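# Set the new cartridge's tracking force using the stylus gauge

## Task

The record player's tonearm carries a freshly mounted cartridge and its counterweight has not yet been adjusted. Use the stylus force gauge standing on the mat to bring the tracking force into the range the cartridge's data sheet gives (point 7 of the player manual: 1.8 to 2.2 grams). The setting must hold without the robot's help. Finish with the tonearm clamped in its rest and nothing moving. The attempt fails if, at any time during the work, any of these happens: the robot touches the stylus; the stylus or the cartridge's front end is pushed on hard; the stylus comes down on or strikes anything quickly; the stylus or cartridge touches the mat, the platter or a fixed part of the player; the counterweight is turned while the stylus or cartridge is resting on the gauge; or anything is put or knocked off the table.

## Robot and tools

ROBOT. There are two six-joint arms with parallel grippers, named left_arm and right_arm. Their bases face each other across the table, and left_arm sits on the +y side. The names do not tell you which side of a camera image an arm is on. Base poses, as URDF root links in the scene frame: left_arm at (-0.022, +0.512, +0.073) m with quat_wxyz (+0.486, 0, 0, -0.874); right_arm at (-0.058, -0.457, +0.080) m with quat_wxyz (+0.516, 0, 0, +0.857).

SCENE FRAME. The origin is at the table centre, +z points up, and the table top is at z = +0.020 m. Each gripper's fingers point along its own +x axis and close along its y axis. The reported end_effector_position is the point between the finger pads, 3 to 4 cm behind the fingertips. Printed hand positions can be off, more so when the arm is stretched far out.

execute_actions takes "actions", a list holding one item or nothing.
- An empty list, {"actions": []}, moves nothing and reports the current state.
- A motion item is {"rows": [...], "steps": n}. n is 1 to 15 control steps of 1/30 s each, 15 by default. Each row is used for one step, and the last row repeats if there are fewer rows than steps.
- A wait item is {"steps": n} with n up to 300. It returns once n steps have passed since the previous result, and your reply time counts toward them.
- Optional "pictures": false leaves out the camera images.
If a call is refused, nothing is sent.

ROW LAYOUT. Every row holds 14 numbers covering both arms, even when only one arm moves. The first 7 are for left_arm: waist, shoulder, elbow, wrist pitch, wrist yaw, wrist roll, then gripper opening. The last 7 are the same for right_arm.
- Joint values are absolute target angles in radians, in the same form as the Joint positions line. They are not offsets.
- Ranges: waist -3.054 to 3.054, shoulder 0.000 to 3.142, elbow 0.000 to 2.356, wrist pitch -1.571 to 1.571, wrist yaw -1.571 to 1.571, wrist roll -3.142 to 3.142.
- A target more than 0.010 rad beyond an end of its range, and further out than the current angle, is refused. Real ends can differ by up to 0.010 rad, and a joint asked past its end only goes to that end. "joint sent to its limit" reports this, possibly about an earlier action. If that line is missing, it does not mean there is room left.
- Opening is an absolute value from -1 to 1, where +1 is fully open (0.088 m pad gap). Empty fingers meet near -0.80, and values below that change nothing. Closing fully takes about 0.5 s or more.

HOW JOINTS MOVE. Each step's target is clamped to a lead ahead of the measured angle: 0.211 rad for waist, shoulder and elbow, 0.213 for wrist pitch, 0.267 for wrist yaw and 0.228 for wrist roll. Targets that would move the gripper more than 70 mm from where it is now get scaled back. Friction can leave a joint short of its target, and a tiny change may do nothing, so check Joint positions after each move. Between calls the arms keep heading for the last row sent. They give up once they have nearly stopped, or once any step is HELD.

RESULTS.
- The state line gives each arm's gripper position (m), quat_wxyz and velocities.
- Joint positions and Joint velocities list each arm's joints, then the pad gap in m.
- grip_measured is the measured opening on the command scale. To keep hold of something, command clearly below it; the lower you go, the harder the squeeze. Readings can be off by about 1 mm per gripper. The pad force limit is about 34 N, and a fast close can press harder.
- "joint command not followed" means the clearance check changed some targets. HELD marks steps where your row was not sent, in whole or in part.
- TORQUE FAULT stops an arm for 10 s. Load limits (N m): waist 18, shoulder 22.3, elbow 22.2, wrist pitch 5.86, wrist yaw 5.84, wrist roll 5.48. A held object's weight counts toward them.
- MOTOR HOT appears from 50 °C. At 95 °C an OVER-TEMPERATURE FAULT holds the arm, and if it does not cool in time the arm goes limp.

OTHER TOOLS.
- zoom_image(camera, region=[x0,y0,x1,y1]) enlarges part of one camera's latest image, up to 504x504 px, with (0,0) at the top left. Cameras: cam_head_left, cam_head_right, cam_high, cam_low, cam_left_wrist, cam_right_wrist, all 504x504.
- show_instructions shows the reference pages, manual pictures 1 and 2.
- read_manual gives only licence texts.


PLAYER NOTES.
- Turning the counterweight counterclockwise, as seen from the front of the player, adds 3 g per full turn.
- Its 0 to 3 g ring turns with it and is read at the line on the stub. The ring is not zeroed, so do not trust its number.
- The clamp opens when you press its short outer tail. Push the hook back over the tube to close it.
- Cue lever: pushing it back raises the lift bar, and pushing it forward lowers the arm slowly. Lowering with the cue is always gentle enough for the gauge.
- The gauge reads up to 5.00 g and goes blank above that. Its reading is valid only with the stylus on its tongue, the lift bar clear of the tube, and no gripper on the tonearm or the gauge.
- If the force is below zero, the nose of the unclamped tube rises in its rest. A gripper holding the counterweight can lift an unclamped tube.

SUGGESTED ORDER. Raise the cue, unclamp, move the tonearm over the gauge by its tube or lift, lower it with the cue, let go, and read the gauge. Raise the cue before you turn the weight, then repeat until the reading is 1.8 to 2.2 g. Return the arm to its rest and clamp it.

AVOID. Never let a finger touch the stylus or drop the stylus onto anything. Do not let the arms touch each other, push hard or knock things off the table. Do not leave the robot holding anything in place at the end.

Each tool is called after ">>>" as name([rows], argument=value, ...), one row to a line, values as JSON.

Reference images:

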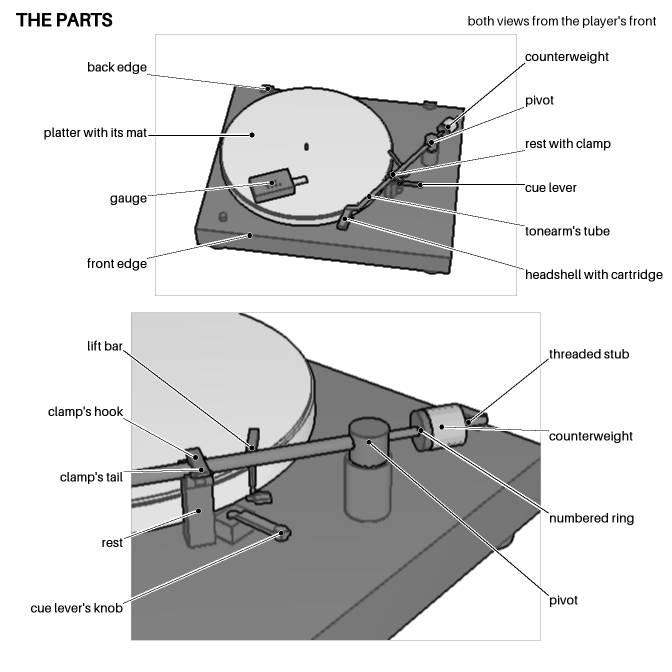

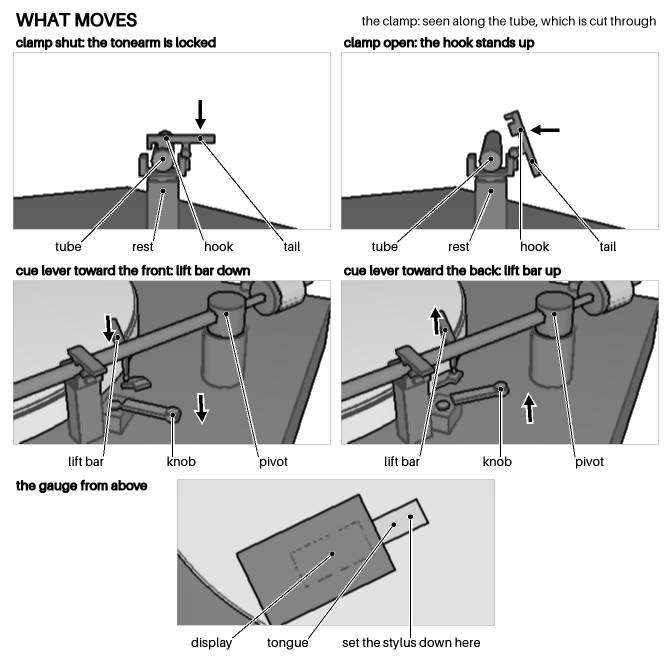

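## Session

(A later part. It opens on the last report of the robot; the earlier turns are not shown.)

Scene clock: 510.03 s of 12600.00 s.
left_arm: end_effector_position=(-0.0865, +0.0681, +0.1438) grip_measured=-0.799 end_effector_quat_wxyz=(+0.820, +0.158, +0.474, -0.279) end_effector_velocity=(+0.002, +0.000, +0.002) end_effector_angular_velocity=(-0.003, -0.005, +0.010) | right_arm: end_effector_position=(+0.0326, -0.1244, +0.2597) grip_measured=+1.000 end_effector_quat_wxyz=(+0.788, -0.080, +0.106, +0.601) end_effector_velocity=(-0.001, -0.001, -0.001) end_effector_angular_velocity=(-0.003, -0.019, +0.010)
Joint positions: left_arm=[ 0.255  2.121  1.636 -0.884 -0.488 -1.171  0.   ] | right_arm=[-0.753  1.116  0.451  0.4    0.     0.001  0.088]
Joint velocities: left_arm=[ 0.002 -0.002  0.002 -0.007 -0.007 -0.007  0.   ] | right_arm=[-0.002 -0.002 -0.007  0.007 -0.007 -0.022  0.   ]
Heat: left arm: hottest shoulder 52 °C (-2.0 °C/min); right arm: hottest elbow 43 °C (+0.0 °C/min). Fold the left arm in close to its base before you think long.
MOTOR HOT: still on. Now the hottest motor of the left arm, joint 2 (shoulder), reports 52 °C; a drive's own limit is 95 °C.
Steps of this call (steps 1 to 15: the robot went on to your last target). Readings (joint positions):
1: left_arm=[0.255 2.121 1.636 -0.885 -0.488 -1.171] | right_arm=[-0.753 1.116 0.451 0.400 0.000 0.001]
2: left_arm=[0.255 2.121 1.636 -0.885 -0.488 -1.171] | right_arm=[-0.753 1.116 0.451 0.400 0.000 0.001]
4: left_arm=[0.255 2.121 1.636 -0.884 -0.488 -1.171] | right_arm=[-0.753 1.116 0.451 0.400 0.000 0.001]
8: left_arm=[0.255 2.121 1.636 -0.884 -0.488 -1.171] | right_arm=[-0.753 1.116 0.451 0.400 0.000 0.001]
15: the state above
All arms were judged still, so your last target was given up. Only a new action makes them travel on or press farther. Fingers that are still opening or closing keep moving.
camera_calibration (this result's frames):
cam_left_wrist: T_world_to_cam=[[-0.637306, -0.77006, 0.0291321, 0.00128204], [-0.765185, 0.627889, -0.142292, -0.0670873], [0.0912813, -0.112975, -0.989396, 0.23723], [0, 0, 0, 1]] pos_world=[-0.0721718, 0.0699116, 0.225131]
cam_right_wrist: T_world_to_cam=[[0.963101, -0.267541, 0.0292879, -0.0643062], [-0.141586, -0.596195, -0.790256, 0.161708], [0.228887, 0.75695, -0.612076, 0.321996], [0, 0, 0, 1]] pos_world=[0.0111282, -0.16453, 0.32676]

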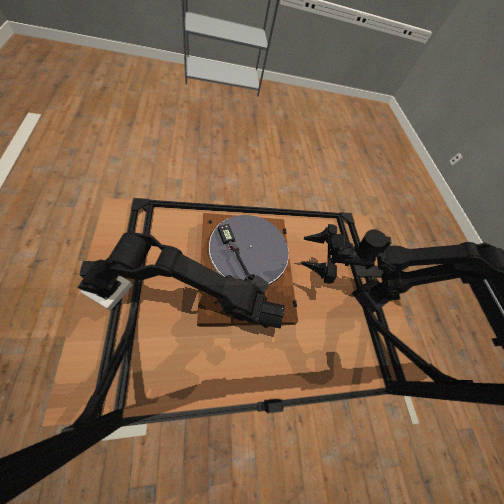

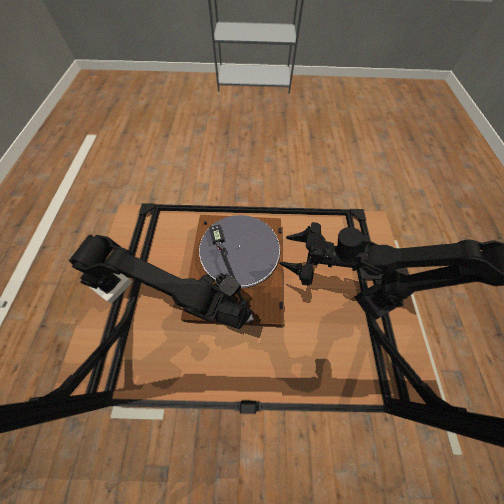

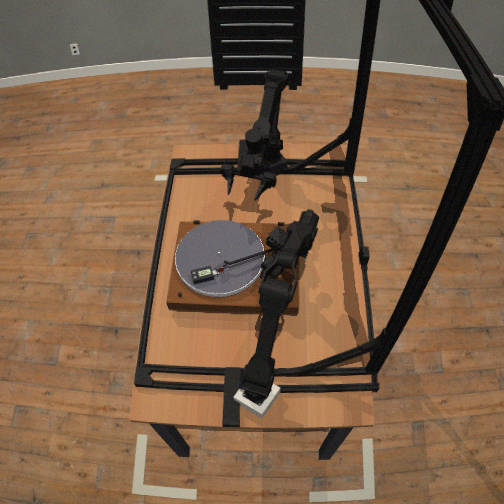

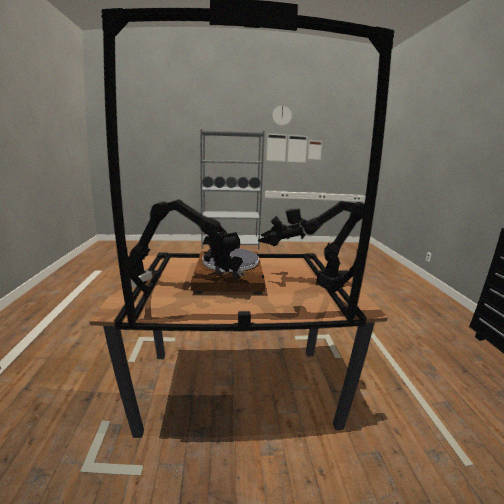

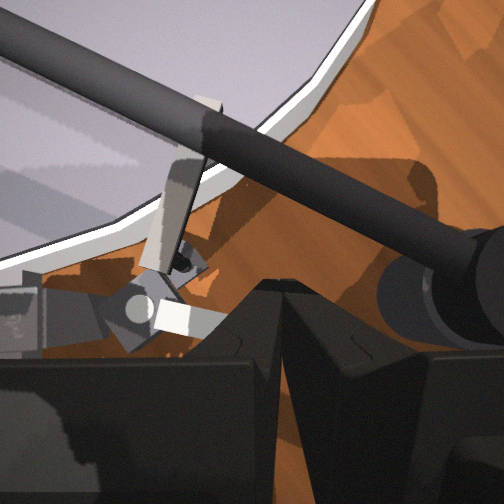

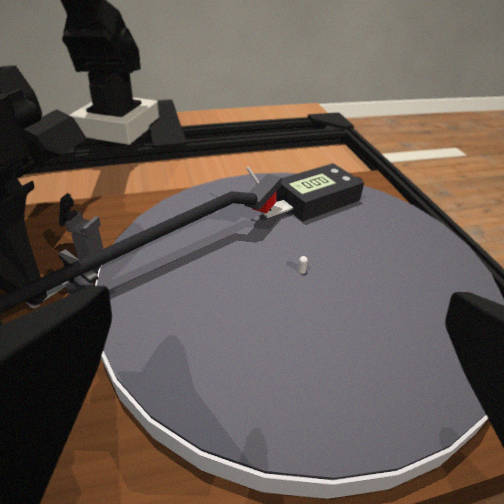

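Fine. Down another 12 mm.

>>> execute_actions([
  {"rows": [[0.256,2.131,1.623,-0.877,-0.489,-1.175,-0.85, -0.754,1.119,0.458,0.401,0,0,1],[0.256,2.1325,1.619,-0.872,-0.489,-1.175,-0.85, -0.754,1.119,0.458,0.401,0,0,1],[0.256,2.134,1.615,-0.867,-0.489,-1.175,-0.85, -0.754,1.119,0.458,0.401,0,0,1],[0.256,2.1355,1.611,-0.862,-0.489,-1.175,-0.85, -0.754,1.119,0.458,0.401,0,0,1],[0.256,2.137,1.607,-0.857,-0.489,-1.175,-0.85, -0.754,1.119,0.458,0.401,0,0,1],[0.256,2.1385,1.603,-0.852,-0.489,-1.175,-0.85, -0.754,1.119,0.458,0.401,0,0,1],[0.256,2.14,1.599,-0.847,-0.489,-1.175,-0.85, -0.754,1.119,0.458,0.401,0,0,1],[0.256,2.141,1.596,-0.843,-0.489,-1.175,-0.85, -0.754,1.119,0.458,0.401,0,0,1]], "steps": 15},
], pictures=false)

>>> execute_actions([
  {"steps": 15},
])

Scene clock: 515.80 s of 12600.00 s.
left_arm: end_effector_position=(-0.0861, +0.0671, +0.1375) grip_measured=-0.799 end_effector_quat_wxyz=(+0.822, +0.153, +0.471, -0.281) end_effector_velocity=(-0.000, +0.000, -0.000) end_effector_angular_velocity=(-0.007, -0.004, +0.005) | right_arm: end_effector_position=(+0.0326, -0.1243, +0.2598) grip_measured=+1.000 end_effector_quat_wxyz=(+0.788, -0.080, +0.105, +0.601) end_effector_velocity=(+0.001, -0.002, -0.005) end_effector_angular_velocity=(-0.024, -0.003, -0.008)
Joint positions: left_arm=[ 0.255  2.125  1.611 -0.846 -0.495 -1.171  0.   ] | right_arm=[-0.753  1.116  0.451  0.4    0.     0.001  0.088]
Joint velocities: left_arm=[-0.002 -0.002 -0.007  0.007 -0.007 -0.007  0.   ] | right_arm=[-0.002 -0.002 -0.002 -0.022  0.007 -0.007  0.   ]
Heat: left arm: hottest shoulder 52 °C (-1.0 °C/min); right arm: hottest elbow 43 °C (+0.0 °C/min). Fold the left arm in close to its base before you think long.
MOTOR HOT: still on. Now the hottest motor of the left arm, joint 2 (shoulder), reports 52 °C; a drive's own limit is 95 °C.
Steps of this call (steps 1 to 90: nothing new was sent; then 2.27 s passed at rest; steps 91 to 105: all 15 steps of this action). Readings (joint positions):
91: left_arm=[0.255 2.122 1.635 -0.883 -0.488 -1.171] | right_arm=[-0.753 1.116 0.451 0.400 0.000 0.001]
92: left_arm=[0.255 2.122 1.634 -0.880 -0.488 -1.171] | right_arm=[-0.753 1.116 0.451 0.400 0.000 0.001]
94: left_arm=[0.255 2.122 1.629 -0.873 -0.488 -1.171] | right_arm=[-0.753 1.116 0.451 0.400 0.000 0.001]
98: left_arm=[0.255 2.125 1.617 -0.855 -0.493 -1.171] | right_arm=[-0.753 1.116 0.451 0.400 0.000 0.001]
105: the state above

Scene clock: 516.30 s of 12600.00 s.
left_arm: end_effector_position=(-0.0861, +0.0671, +0.1374) grip_measured=-0.799 end_effector_quat_wxyz=(+0.822, +0.153, +0.471, -0.281) end_effector_velocity=(-0.001, +0.004, +0.002) end_effector_angular_velocity=(+0.005, +0.010, +0.015) | right_arm: end_effector_position=(+0.0326, -0.1243, +0.2598) grip_measured=+1.000 end_effector_quat_wxyz=(+0.788, -0.080, +0.105, +0.601) end_effector_velocity=(-0.002, -0.001, -0.005) end_effector_angular_velocity=(-0.023, +0.001, +0.011)
Joint positions: left_arm=[ 0.255  2.125  1.611 -0.846 -0.495 -1.171  0.   ] | right_arm=[-0.753  1.116  0.451  0.4    0.     0.001  0.088]
Joint velocities: left_arm=[-0.002 -0.007  0.002 -0.022  0.007 -0.022  0.   ] | right_arm=[ 0.002 -0.002 -0.002 -0.022 -0.007 -0.007  0.   ]
Heat: left arm: hottest shoulder 52 °C (-1.0 °C/min); right arm: hottest elbow 43 °C (+0.0 °C/min). Fold the left arm in close to its base before you think long.
MOTOR HOT: still on. Now the hottest motor of the left arm, joint 2 (shoulder), reports 52 °C; a drive's own limit is 95 °C.
Steps of this call (steps 1 to 15: the robot went on to your last target). Readings (joint positions):
1: left_arm=[0.255 2.125 1.611 -0.846 -0.495 -1.171] | right_arm=[-0.753 1.116 0.451 0.400 0.000 0.001]
2: left_arm=[0.255 2.125 1.611 -0.846 -0.495 -1.171] | right_arm=[-0.753 1.116 0.451 0.400 0.000 0.001]
4: left_arm=[0.255 2.125 1.611 -0.846 -0.495 -1.171] | right_arm=[-0.753 1.116 0.451 0.400 0.000 0.001]
8: left_arm=[0.255 2.125 1.611 -0.846 -0.495 -1.171] | right_arm=[-0.753 1.116 0.451 0.400 0.000 0.001]
15: the state above
All arms were judged still, so your last target was given up. Only a new action makes them travel on or press farther. Fingers that are still opening or closing keep moving.
camera_calibration (this result's frames):
cam_left_wrist: T_world_to_cam=[[-0.636613, -0.770335, 0.0361549, 0.0000508827], [-0.765314, 0.625301, -0.152622, -0.065532], [0.0949623, -0.124831, -0.987623, 0.231646], [0, 0, 0, 1]] pos_world=[-0.0721178, 0.069933, 0.218776]
cam_right_wrist: T_world_to_cam=[[0.963098, -0.267552, 0.0292862, -0.0643117], [-0.141507, -0.595904, -0.79049, 0.161972], [0.228949, 0.757175, -0.611774, 0.321998], [0, 0, 0, 1]] pos_world=[0.0111376, -0.164495, 0.326911]

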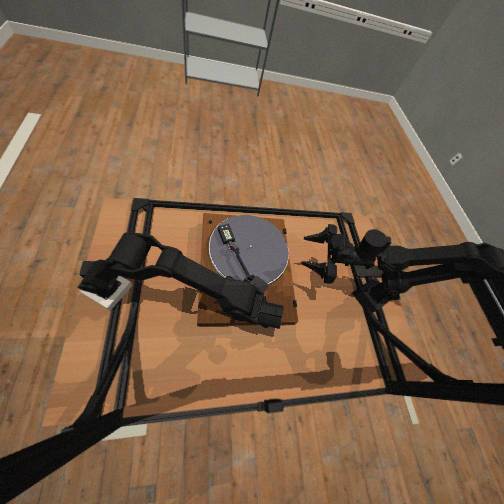

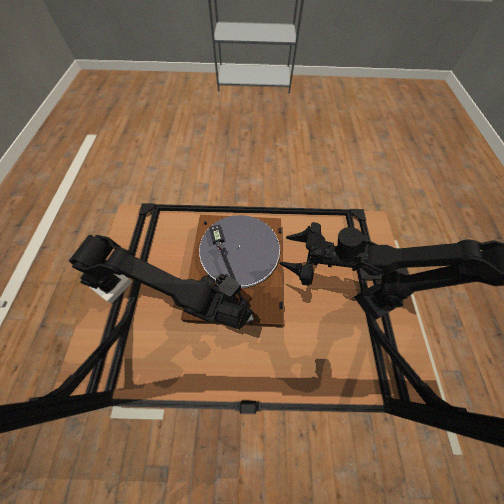

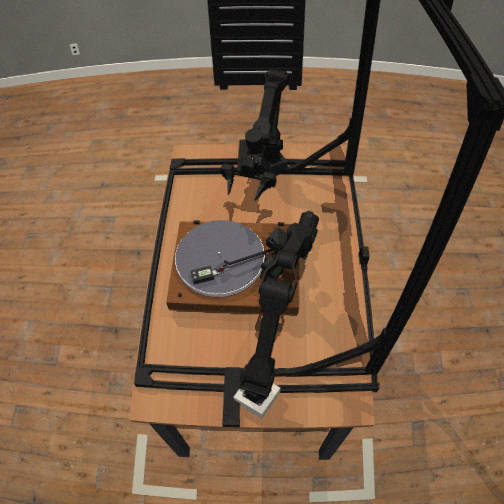

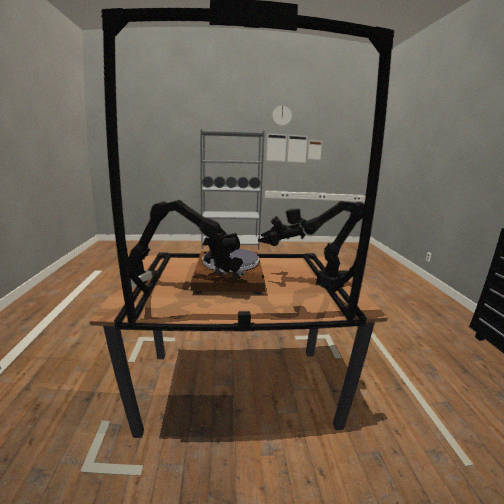

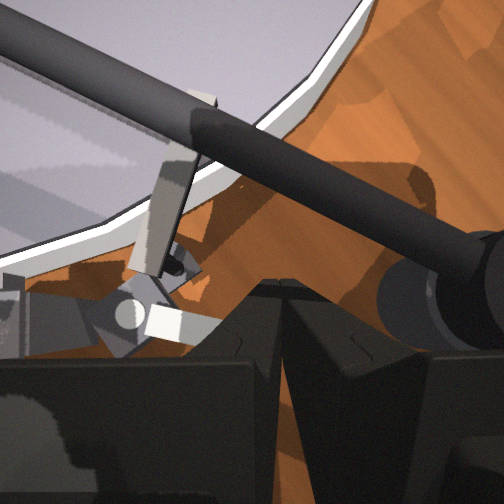

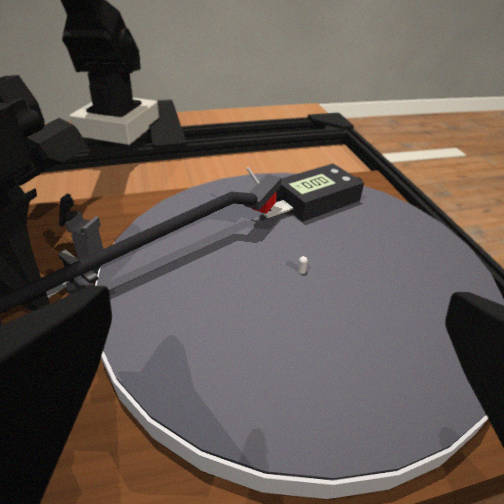

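>>> execute_actions([
  {"rows": [[0.251,2.125,1.600,-0.846,-0.489,-1.175,-0.85, -0.754,1.119,0.458,0.401,0,0,1],[0.249,2.125,1.596,-0.845,-0.489,-1.175,-0.85, -0.754,1.119,0.458,0.401,0,0,1],[0.247,2.125,1.592,-0.844,-0.489,-1.175,-0.85, -0.754,1.119,0.458,0.401,0,0,1],[0.245,2.125,1.588,-0.843,-0.489,-1.175,-0.85, -0.754,1.119,0.458,0.401,0,0,1],[0.243,2.125,1.584,-0.842,-0.489,-1.175,-0.85, -0.754,1.119,0.458,0.401,0,0,1],[0.242,2.125,1.580,-0.841,-0.489,-1.175,-0.85, -0.754,1.119,0.458,0.401,0,0,1],[0.242,2.125,1.577,-0.84,-0.489,-1.175,-0.85, -0.754,1.119,0.458,0.401,0,0,1]], "steps": 15},
], pictures=false)

>>> execute_actions([
  {"steps": 12},
])

Scene clock: 523.23 s of 12600.00 s.
left_arm: end_effector_position=(-0.0874, +0.0689, +0.1361) grip_measured=-0.799 end_effector_quat_wxyz=(+0.823, +0.155, +0.469, -0.282) end_effector_velocity=(-0.002, +0.001, -0.000) end_effector_angular_velocity=(-0.013, +0.001, +0.013) | right_arm: end_effector_position=(+0.0327, -0.1243, +0.2599) grip_measured=+1.000 end_effector_quat_wxyz=(+0.788, -0.080, +0.105, +0.601) end_effector_velocity=(-0.001, -0.001, -0.000) end_effector_angular_velocity=(+0.000, +0.009, +0.003)
Joint positions: left_arm=[ 0.249  2.121  1.599 -0.839 -0.5   -1.171  0.   ] | right_arm=[-0.753  1.117  0.452  0.4    0.     0.001  0.088]
Joint velocities: left_arm=[-0.007 -0.002 -0.007  0.007 -0.007 -0.022  0.   ] | right_arm=[-0.002 -0.007 -0.002 -0.007 -0.007  0.007  0.   ]
Heat: left arm: hottest shoulder 53 °C (+0.0 °C/min); right arm: hottest elbow 43 °C (+0.0 °C/min). Fold the left arm in close to its base before you think long.
MOTOR HOT: still on. Now the hottest motor of the left arm, joint 2 (shoulder), reports 53 °C; a drive's own limit is 95 °C.
Steps of this call (steps 1 to 90: nothing new was sent; then 3.43 s passed at rest; steps 91 to 105: all 15 steps of this action). Readings (joint positions):
91: left_arm=[0.255 2.125 1.611 -0.845 -0.495 -1.171] | right_arm=[-0.753 1.117 0.452 0.400 0.000 0.001]
92: left_arm=[0.255 2.125 1.611 -0.845 -0.495 -1.171] | right_arm=[-0.753 1.117 0.452 0.400 0.000 0.001]
94: left_arm=[0.255 2.125 1.610 -0.845 -0.495 -1.171] | right_arm=[-0.753 1.117 0.452 0.400 0.000 0.001]
98: left_arm=[0.252 2.123 1.603 -0.840 -0.499 -1.171] | right_arm=[-0.753 1.117 0.452 0.400 0.000 0.001]
105: the state above

Scene clock: 523.63 s of 12600.00 s.
left_arm: end_effector_position=(-0.0875, +0.0691, +0.1360) grip_measured=-0.799 end_effector_quat_wxyz=(+0.823, +0.155, +0.469, -0.282) end_effector_velocity=(-0.000, -0.001, +0.001) end_effector_angular_velocity=(-0.018, +0.002, +0.018) | right_arm: end_effector_position=(+0.0327, -0.1243, +0.2599) grip_measured=+1.000 end_effector_quat_wxyz=(+0.788, -0.080, +0.105, +0.601) end_effector_velocity=(+0.001, -0.001, -0.002) end_effector_angular_velocity=(-0.008, -0.003, +0.002)
Joint positions: left_arm=[ 0.249  2.121  1.599 -0.839 -0.5   -1.171  0.   ] | right_arm=[-0.753  1.117  0.452  0.4    0.     0.001  0.088]
Joint velocities: left_arm=[-0.002 -0.002 -0.002  0.007 -0.007 -0.022  0.   ] | right_arm=[-0.007 -0.002 -0.002 -0.007 -0.007 -0.007  0.   ]
Heat: left arm: hottest shoulder 53 °C (+0.0 °C/min); right arm: hottest elbow 43 °C (+0.0 °C/min). Fold the left arm in close to its base before you think long.
MOTOR HOT: still on. Now the hottest motor of the left arm, joint 2 (shoulder), reports 53 °C; a drive's own limit is 95 °C.
Steps of this call (steps 1 to 12: the robot went on to your last target). Readings (joint positions):
1: left_arm=[0.249 2.121 1.599 -0.839 -0.500 -1.171] | right_arm=[-0.753 1.117 0.452 0.400 0.000 0.001]
2: left_arm=[0.249 2.121 1.599 -0.839 -0.500 -1.171] | right_arm=[-0.753 1.117 0.452 0.400 0.000 0.001]
4: left_arm=[0.249 2.121 1.599 -0.839 -0.500 -1.171] | right_arm=[-0.753 1.117 0.452 0.400 0.000 0.001]
8: left_arm=[0.249 2.121 1.599 -0.839 -0.500 -1.171] | right_arm=[-0.753 1.117 0.452 0.400 0.000 0.001]
12: the state above
camera_calibration (this result's frames):
cam_left_wrist: T_world_to_cam=[[-0.640444, -0.767309, 0.0326963, 0.000607739], [-0.761578, 0.629012, -0.15602, -0.0675014], [0.0991491, -0.124823, -0.987213, 0.230937], [0, 0, 0, 1]] pos_world=[-0.0739156, 0.0717518, 0.217432]
cam_right_wrist: T_world_to_cam=[[0.963098, -0.267552, 0.0292862, -0.0643126], [-0.141507, -0.595904, -0.79049, 0.162063], [0.228949, 0.757175, -0.611774, 0.321953], [0, 0, 0, 1]] pos_world=[0.0111615, -0.164408, 0.326955]

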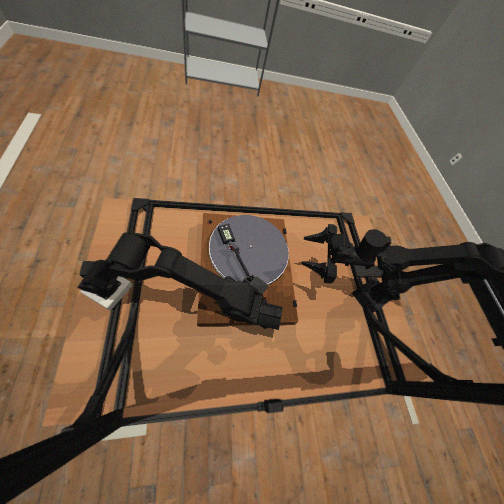

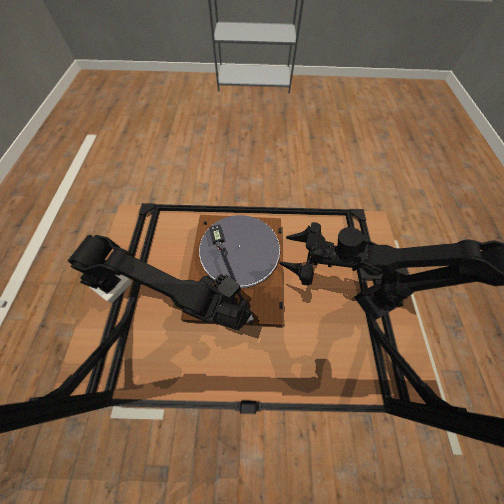

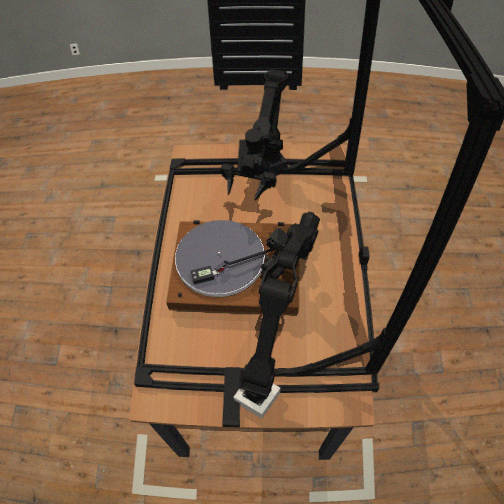

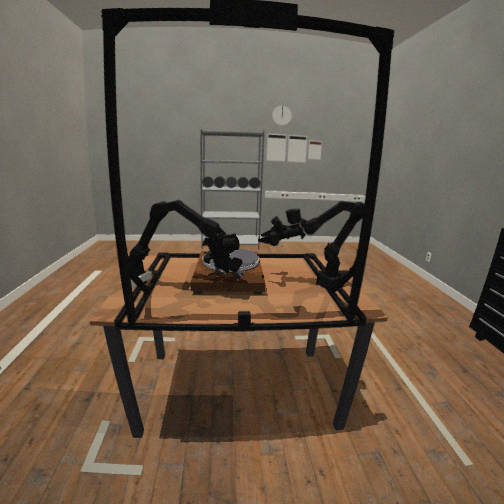

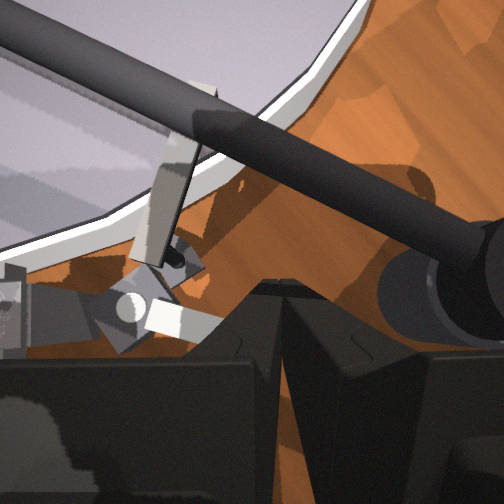

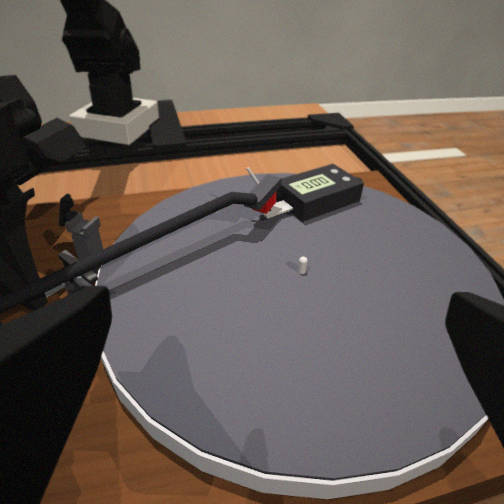

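>>> execute_actions(actions=[])

Scene clock: 538.83 s of 12600.00 s.
left_arm: end_effector_position=(-0.0876, +0.0692, +0.1361) grip_measured=-0.799 end_effector_quat_wxyz=(+0.823, +0.155, +0.468, -0.283) end_effector_velocity=(+0.000, +0.002, +0.001) end_effector_angular_velocity=(+0.008, -0.011, -0.007) | right_arm: end_effector_position=(+0.0327, -0.1242, +0.2600) grip_measured=+1.000 end_effector_quat_wxyz=(+0.788, -0.080, +0.105, +0.601) end_effector_velocity=(+0.001, -0.002, -0.004) end_effector_angular_velocity=(-0.018, -0.019, -0.004)
Joint positions: left_arm=[ 0.249  2.121  1.598 -0.839 -0.5   -1.171  0.   ] | right_arm=[-0.753  1.117  0.452  0.4    0.     0.001  0.088]
Joint velocities: left_arm=[-0.002 -0.002 -0.002 -0.007 -0.007  0.007  0.   ] | right_arm=[-0.002 -0.002 -0.007 -0.007  0.007 -0.022  0.   ]
Heat: left arm: hottest shoulder 54 °C (+2.0 °C/min); right arm: hottest elbow 43 °C (+0.0 °C/min). Fold the left arm in close to its base before you think long.
MOTOR HOT: still on. Now the hottest motor of the left arm, joint 2 (shoulder), reports 54 °C; a drive's own limit is 95 °C.
Steps of this call (steps 1 to 15: the robot went on to your last target; steps 16 to 90: nothing new was sent; then 12.20 s passed at rest). Readings (joint positions):
1: left_arm=[0.249 2.121 1.599 -0.839 -0.500 -1.171] | right_arm=[-0.753 1.117 0.452 0.400 0.000 0.001]
2: left_arm=[0.249 2.121 1.599 -0.839 -0.500 -1.171] | right_arm=[-0.753 1.117 0.452 0.400 0.000 0.001]
4: left_arm=[0.249 2.121 1.599 -0.839 -0.500 -1.171] | right_arm=[-0.753 1.117 0.452 0.400 0.000 0.001]
8: left_arm=[0.249 2.121 1.599 -0.839 -0.500 -1.171] | right_arm=[-0.753 1.117 0.452 0.400 0.000 0.001]
90: the state above
All arms were judged still, so your last target was given up. Only a new action makes them travel on or press farther. Fingers that are still opening or closing keep moving.
camera_calibration (this result's frames):
cam_left_wrist: T_world_to_cam=[[-0.640687, -0.767112, 0.0325553, 0.000603992], [-0.761332, 0.629225, -0.156362, -0.0675676], [0.0994624, -0.124964, -0.987163, 0.231067], [0, 0, 0, 1]] pos_world=[-0.0740369, 0.0718537, 0.217517]
cam_right_wrist: T_world_to_cam=[[0.963095, -0.267563, 0.0292845, -0.064318], [-0.141427, -0.595613, -0.790723, 0.162327], [0.22901, 0.7574, -0.611473, 0.321955], [0, 0, 0, 1]] pos_world=[0.0111709, -0.164374, 0.327106]

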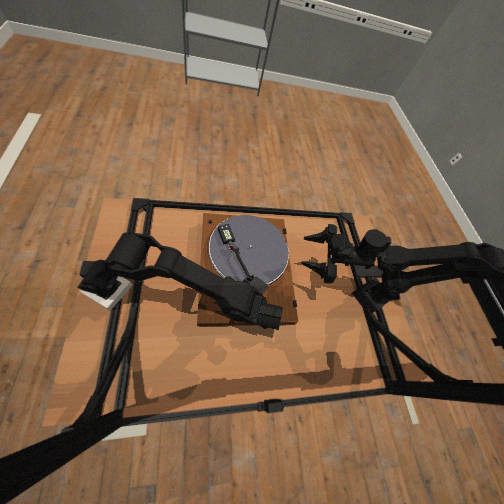

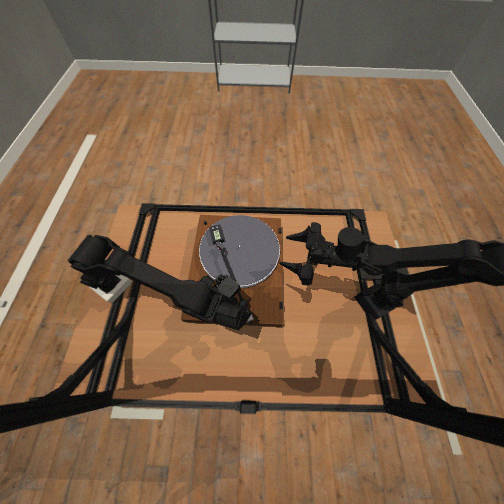

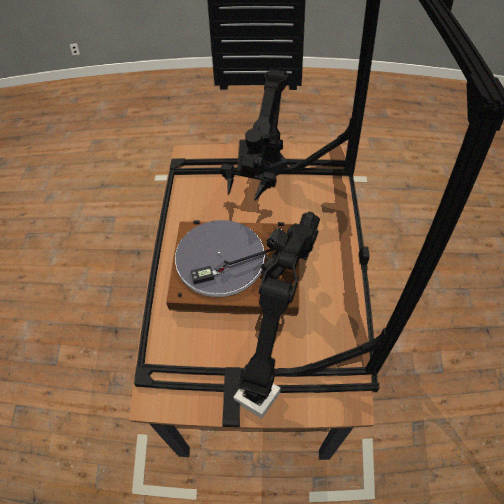

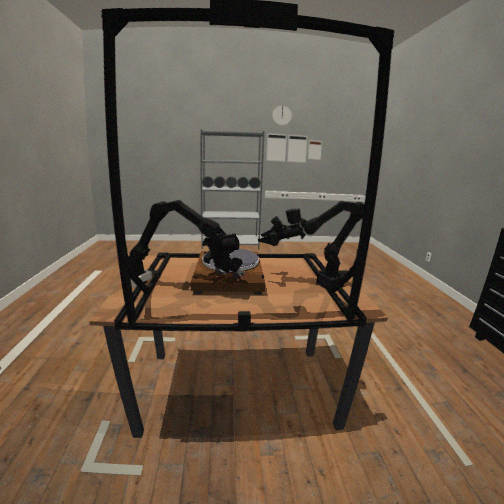

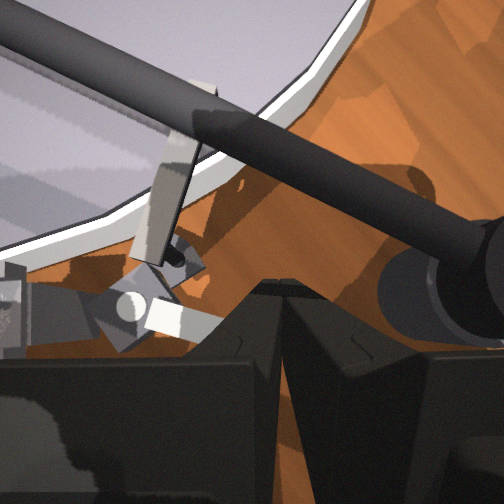

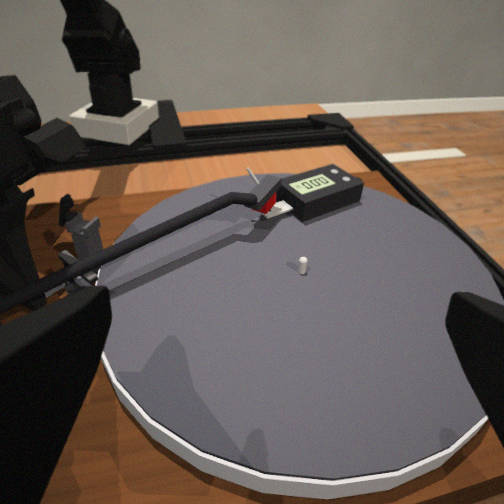

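>>> execute_actions([
  {"rows":[[0.232,2.108,1.56,-0.832,-0.489,-1.175,-0.85,-0.754,1.119,0.458,0.401,0,0,1]],"steps":15},
])

>>> execute_actions([
  {"rows":[[0.218,2.085,1.525,-0.82,-0.489,-1.175,-0.85,-0.754,1.119,0.458,0.401,0,0,1]],"steps":15},
])

Scene clock: 543.37 s of 12600.00 s.
left_arm: end_effector_position=(-0.0908, +0.0728, +0.1366) grip_measured=-0.799 end_effector_quat_wxyz=(+0.821, +0.157, +0.468, -0.287) end_effector_velocity=(+0.001, +0.003, +0.000) end_effector_angular_velocity=(+0.008, -0.027, -0.009) | right_arm: end_effector_position=(+0.0327, -0.1242, +0.2600) grip_measured=+1.000 end_effector_quat_wxyz=(+0.788, -0.080, +0.105, +0.601) end_effector_velocity=(-0.001, -0.001, -0.002) end_effector_angular_velocity=(-0.008, -0.003, +0.007)
Joint positions: left_arm=[ 0.239  2.107  1.579 -0.832 -0.5   -1.171  0.   ] | right_arm=[-0.753  1.117  0.452  0.4    0.     0.001  0.088]
Joint velocities: left_arm=[-0.007 -0.002 -0.007 -0.007 -0.022  0.007  0.   ] | right_arm=[-0.002 -0.002 -0.002 -0.007 -0.007 -0.007  0.   ]
Heat: left arm: hottest shoulder 54 °C (+2.0 °C/min); right arm: hottest elbow 44 °C (+1.0 °C/min). Fold the left arm in close to its base before you think long.
MOTOR HOT: still on. Now the hottest motor of the left arm, joint 2 (shoulder), reports 54 °C; a drive's own limit is 95 °C.
Steps of this call (steps 1 to 90: nothing new was sent; then 1.03 s passed at rest; steps 91 to 105: all 15 steps of this action). Readings (joint positions):
91: left_arm=[0.248 2.118 1.595 -0.836 -0.500 -1.171] | right_arm=[-0.753 1.117 0.452 0.400 0.000 0.001]
92: left_arm=[0.246 2.115 1.590 -0.833 -0.500 -1.171] | right_arm=[-0.753 1.117 0.452 0.400 0.000 0.001]
94: left_arm=[0.242 2.110 1.584 -0.833 -0.500 -1.171] | right_arm=[-0.753 1.117 0.452 0.400 0.000 0.001]
98: left_arm=[0.239 2.108 1.580 -0.832 -0.500 -1.171] | right_arm=[-0.753 1.117 0.452 0.400 0.000 0.001]
105: the state above
camera_calibration (this result's frames):
cam_left_wrist: T_world_to_cam=[[-0.64766, -0.761185, 0.0336688, 0.000154181], [-0.755576, 0.635937, -0.157129, -0.0720742], [0.098193, -0.127205, -0.987004, 0.232373], [0, 0, 0, 1]] pos_world=[-0.0771751, 0.0755111, 0.218023]
cam_right_wrist: T_world_to_cam=[[0.963095, -0.267563, 0.0292845, -0.064318], [-0.141427, -0.595613, -0.790723, 0.162327], [0.22901, 0.7574, -0.611473, 0.321955], [0, 0, 0, 1]] pos_world=[0.0111709, -0.164374, 0.327106]

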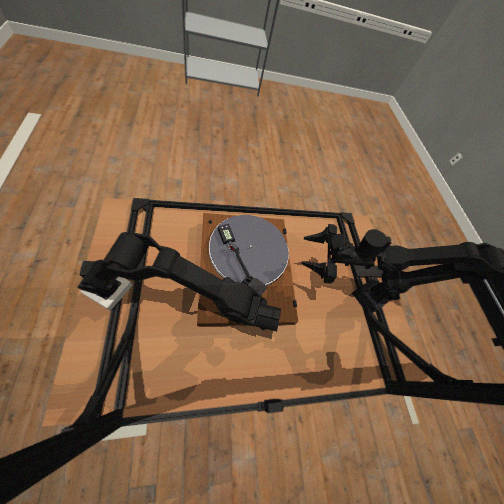

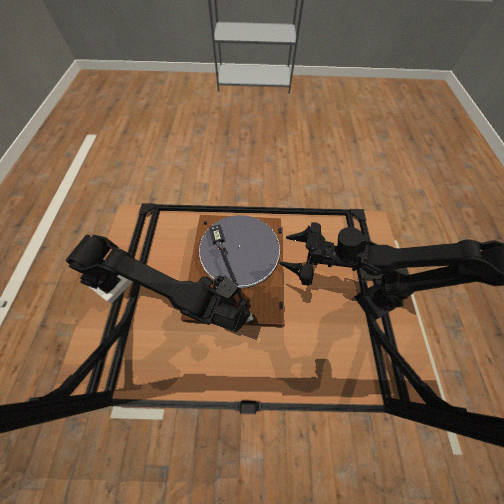

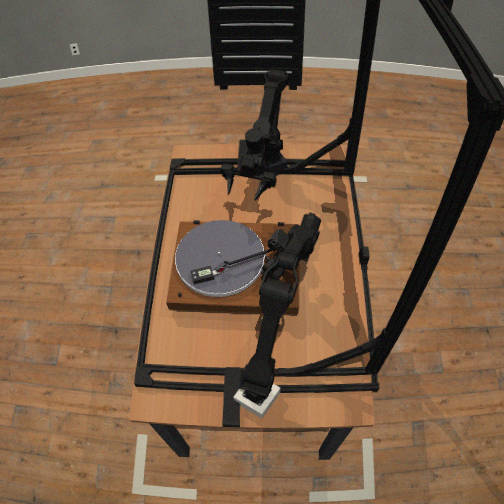

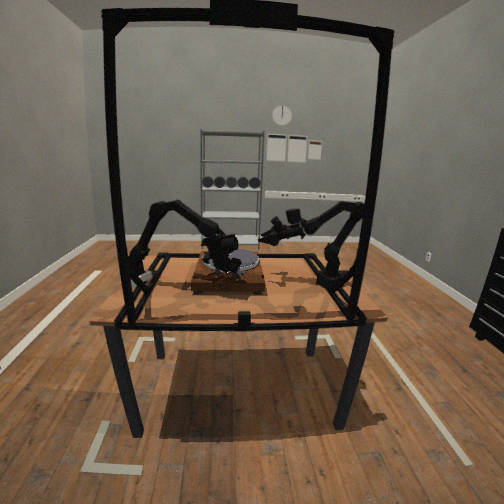

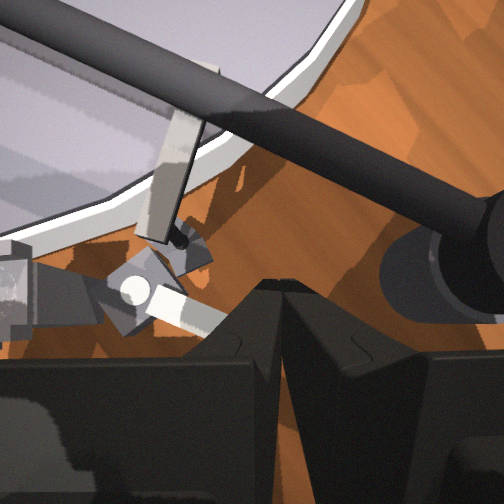

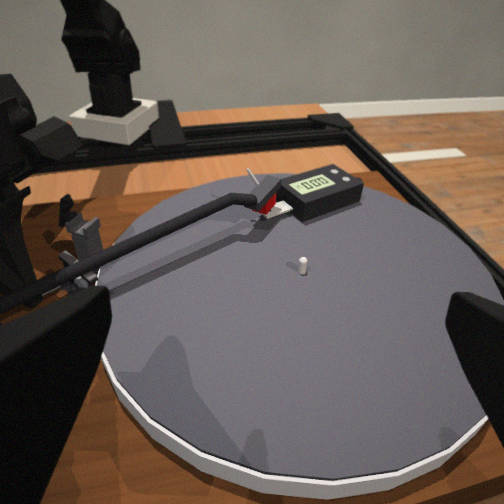

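Scene clock: 543.87 s of 12600.00 s.
left_arm: end_effector_position=(-0.0943, +0.0794, +0.1367) grip_measured=-0.799 end_effector_quat_wxyz=(+0.820, +0.160, +0.466, -0.292) end_effector_velocity=(+0.002, +0.000, +0.003) end_effector_angular_velocity=(-0.008, -0.019, +0.008) | right_arm: end_effector_position=(+0.0327, -0.1242, +0.2600) grip_measured=+1.000 end_effector_quat_wxyz=(+0.788, -0.080, +0.105, +0.601) end_effector_velocity=(-0.002, +0.000, +0.000) end_effector_angular_velocity=(-0.003, -0.001, +0.021)
Joint positions: left_arm=[ 0.226  2.085  1.544 -0.819 -0.502 -1.171  0.   ] | right_arm=[-0.753  1.117  0.452  0.4    0.     0.001  0.088]
Joint velocities: left_arm=[-0.002 -0.002  0.002 -0.007 -0.022 -0.007  0.   ] | right_arm=[-0.002 -0.002  0.002 -0.007 -0.022 -0.007  0.   ]
Heat: left arm: hottest shoulder 54 °C (+2.0 °C/min); right arm: hottest elbow 44 °C (+1.0 °C/min). Fold the left arm in close to its base before you think long.
MOTOR HOT: still on. Now the hottest motor of the left arm, joint 2 (shoulder), reports 54 °C; a drive's own limit is 95 °C.
Steps of this call (steps 1 to 15: all 15 steps of this action). Readings (joint positions):
1: left_arm=[0.239 2.104 1.573 -0.826 -0.501 -1.171] | right_arm=[-0.753 1.117 0.452 0.400 0.000 0.001]
2: left_arm=[0.236 2.098 1.564 -0.822 -0.500 -1.171] | right_arm=[-0.753 1.117 0.452 0.400 0.000 0.001]
4: left_arm=[0.229 2.090 1.552 -0.822 -0.500 -1.171] | right_arm=[-0.753 1.117 0.452 0.400 0.000 0.001]
8: left_arm=[0.226 2.086 1.545 -0.820 -0.502 -1.171] | right_arm=[-0.753 1.117 0.452 0.400 0.000 0.001]
15: the state above
camera_calibration (this result's frames):
cam_left_wrist: T_world_to_cam=[[-0.657285, -0.752915, 0.0331054, 0.00141478], [-0.747248, 0.645368, -0.158496, -0.0787135], [0.097969, -0.128915, -0.986804, 0.233696], [0, 0, 0, 1]] pos_world=[-0.0807835, 0.0819913, 0.21809]
cam_right_wrist: T_world_to_cam=[[0.963095, -0.267563, 0.0292845, -0.064318], [-0.141427, -0.595613, -0.790723, 0.162327], [0.22901, 0.7574, -0.611473, 0.321955], [0, 0, 0, 1]] pos_world=[0.0111709, -0.164374, 0.327106]

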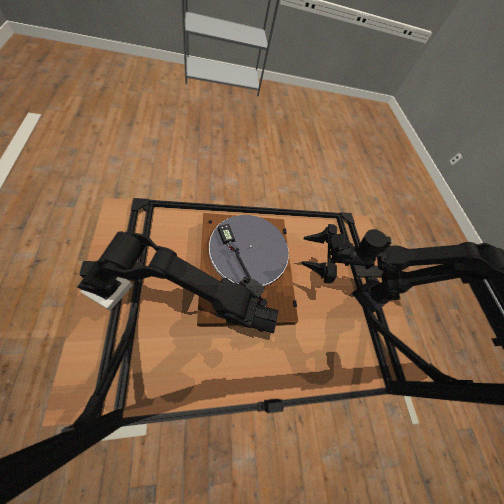

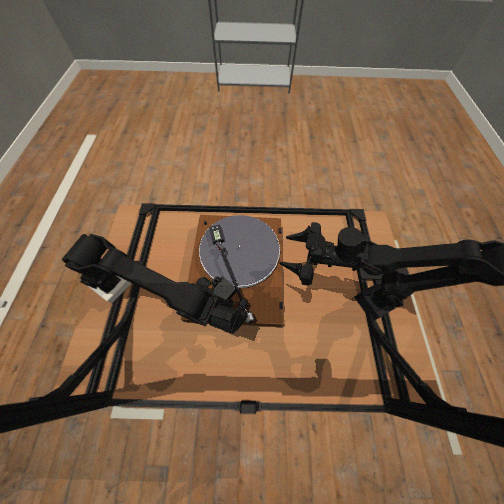

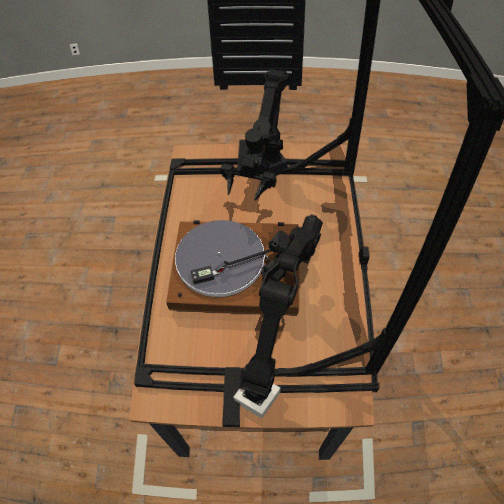

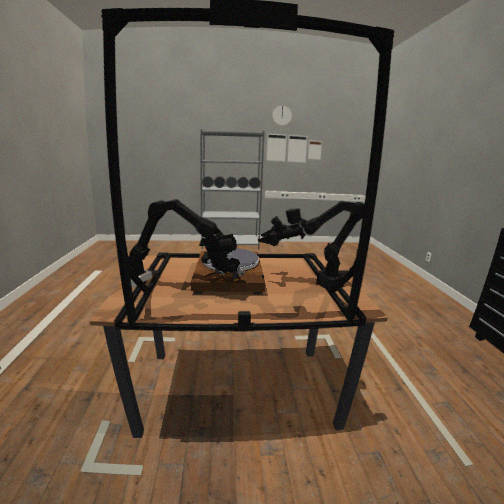

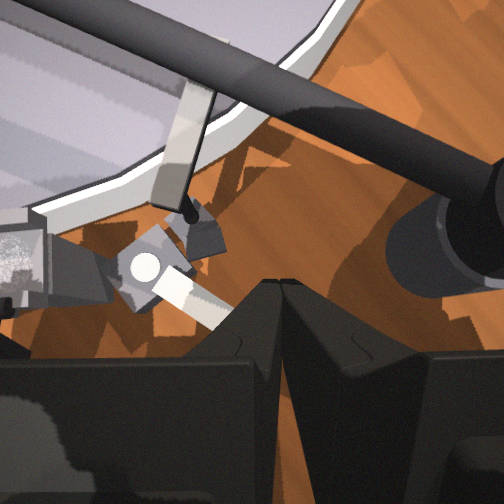

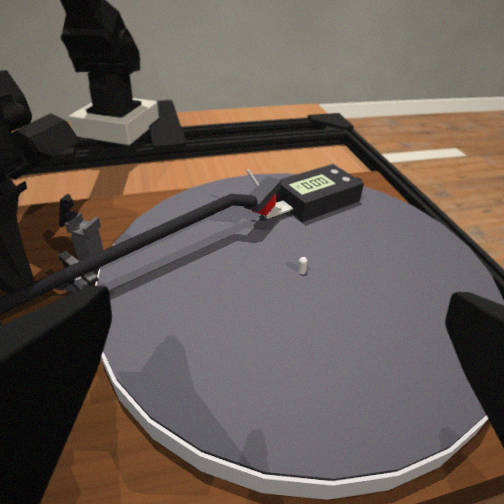

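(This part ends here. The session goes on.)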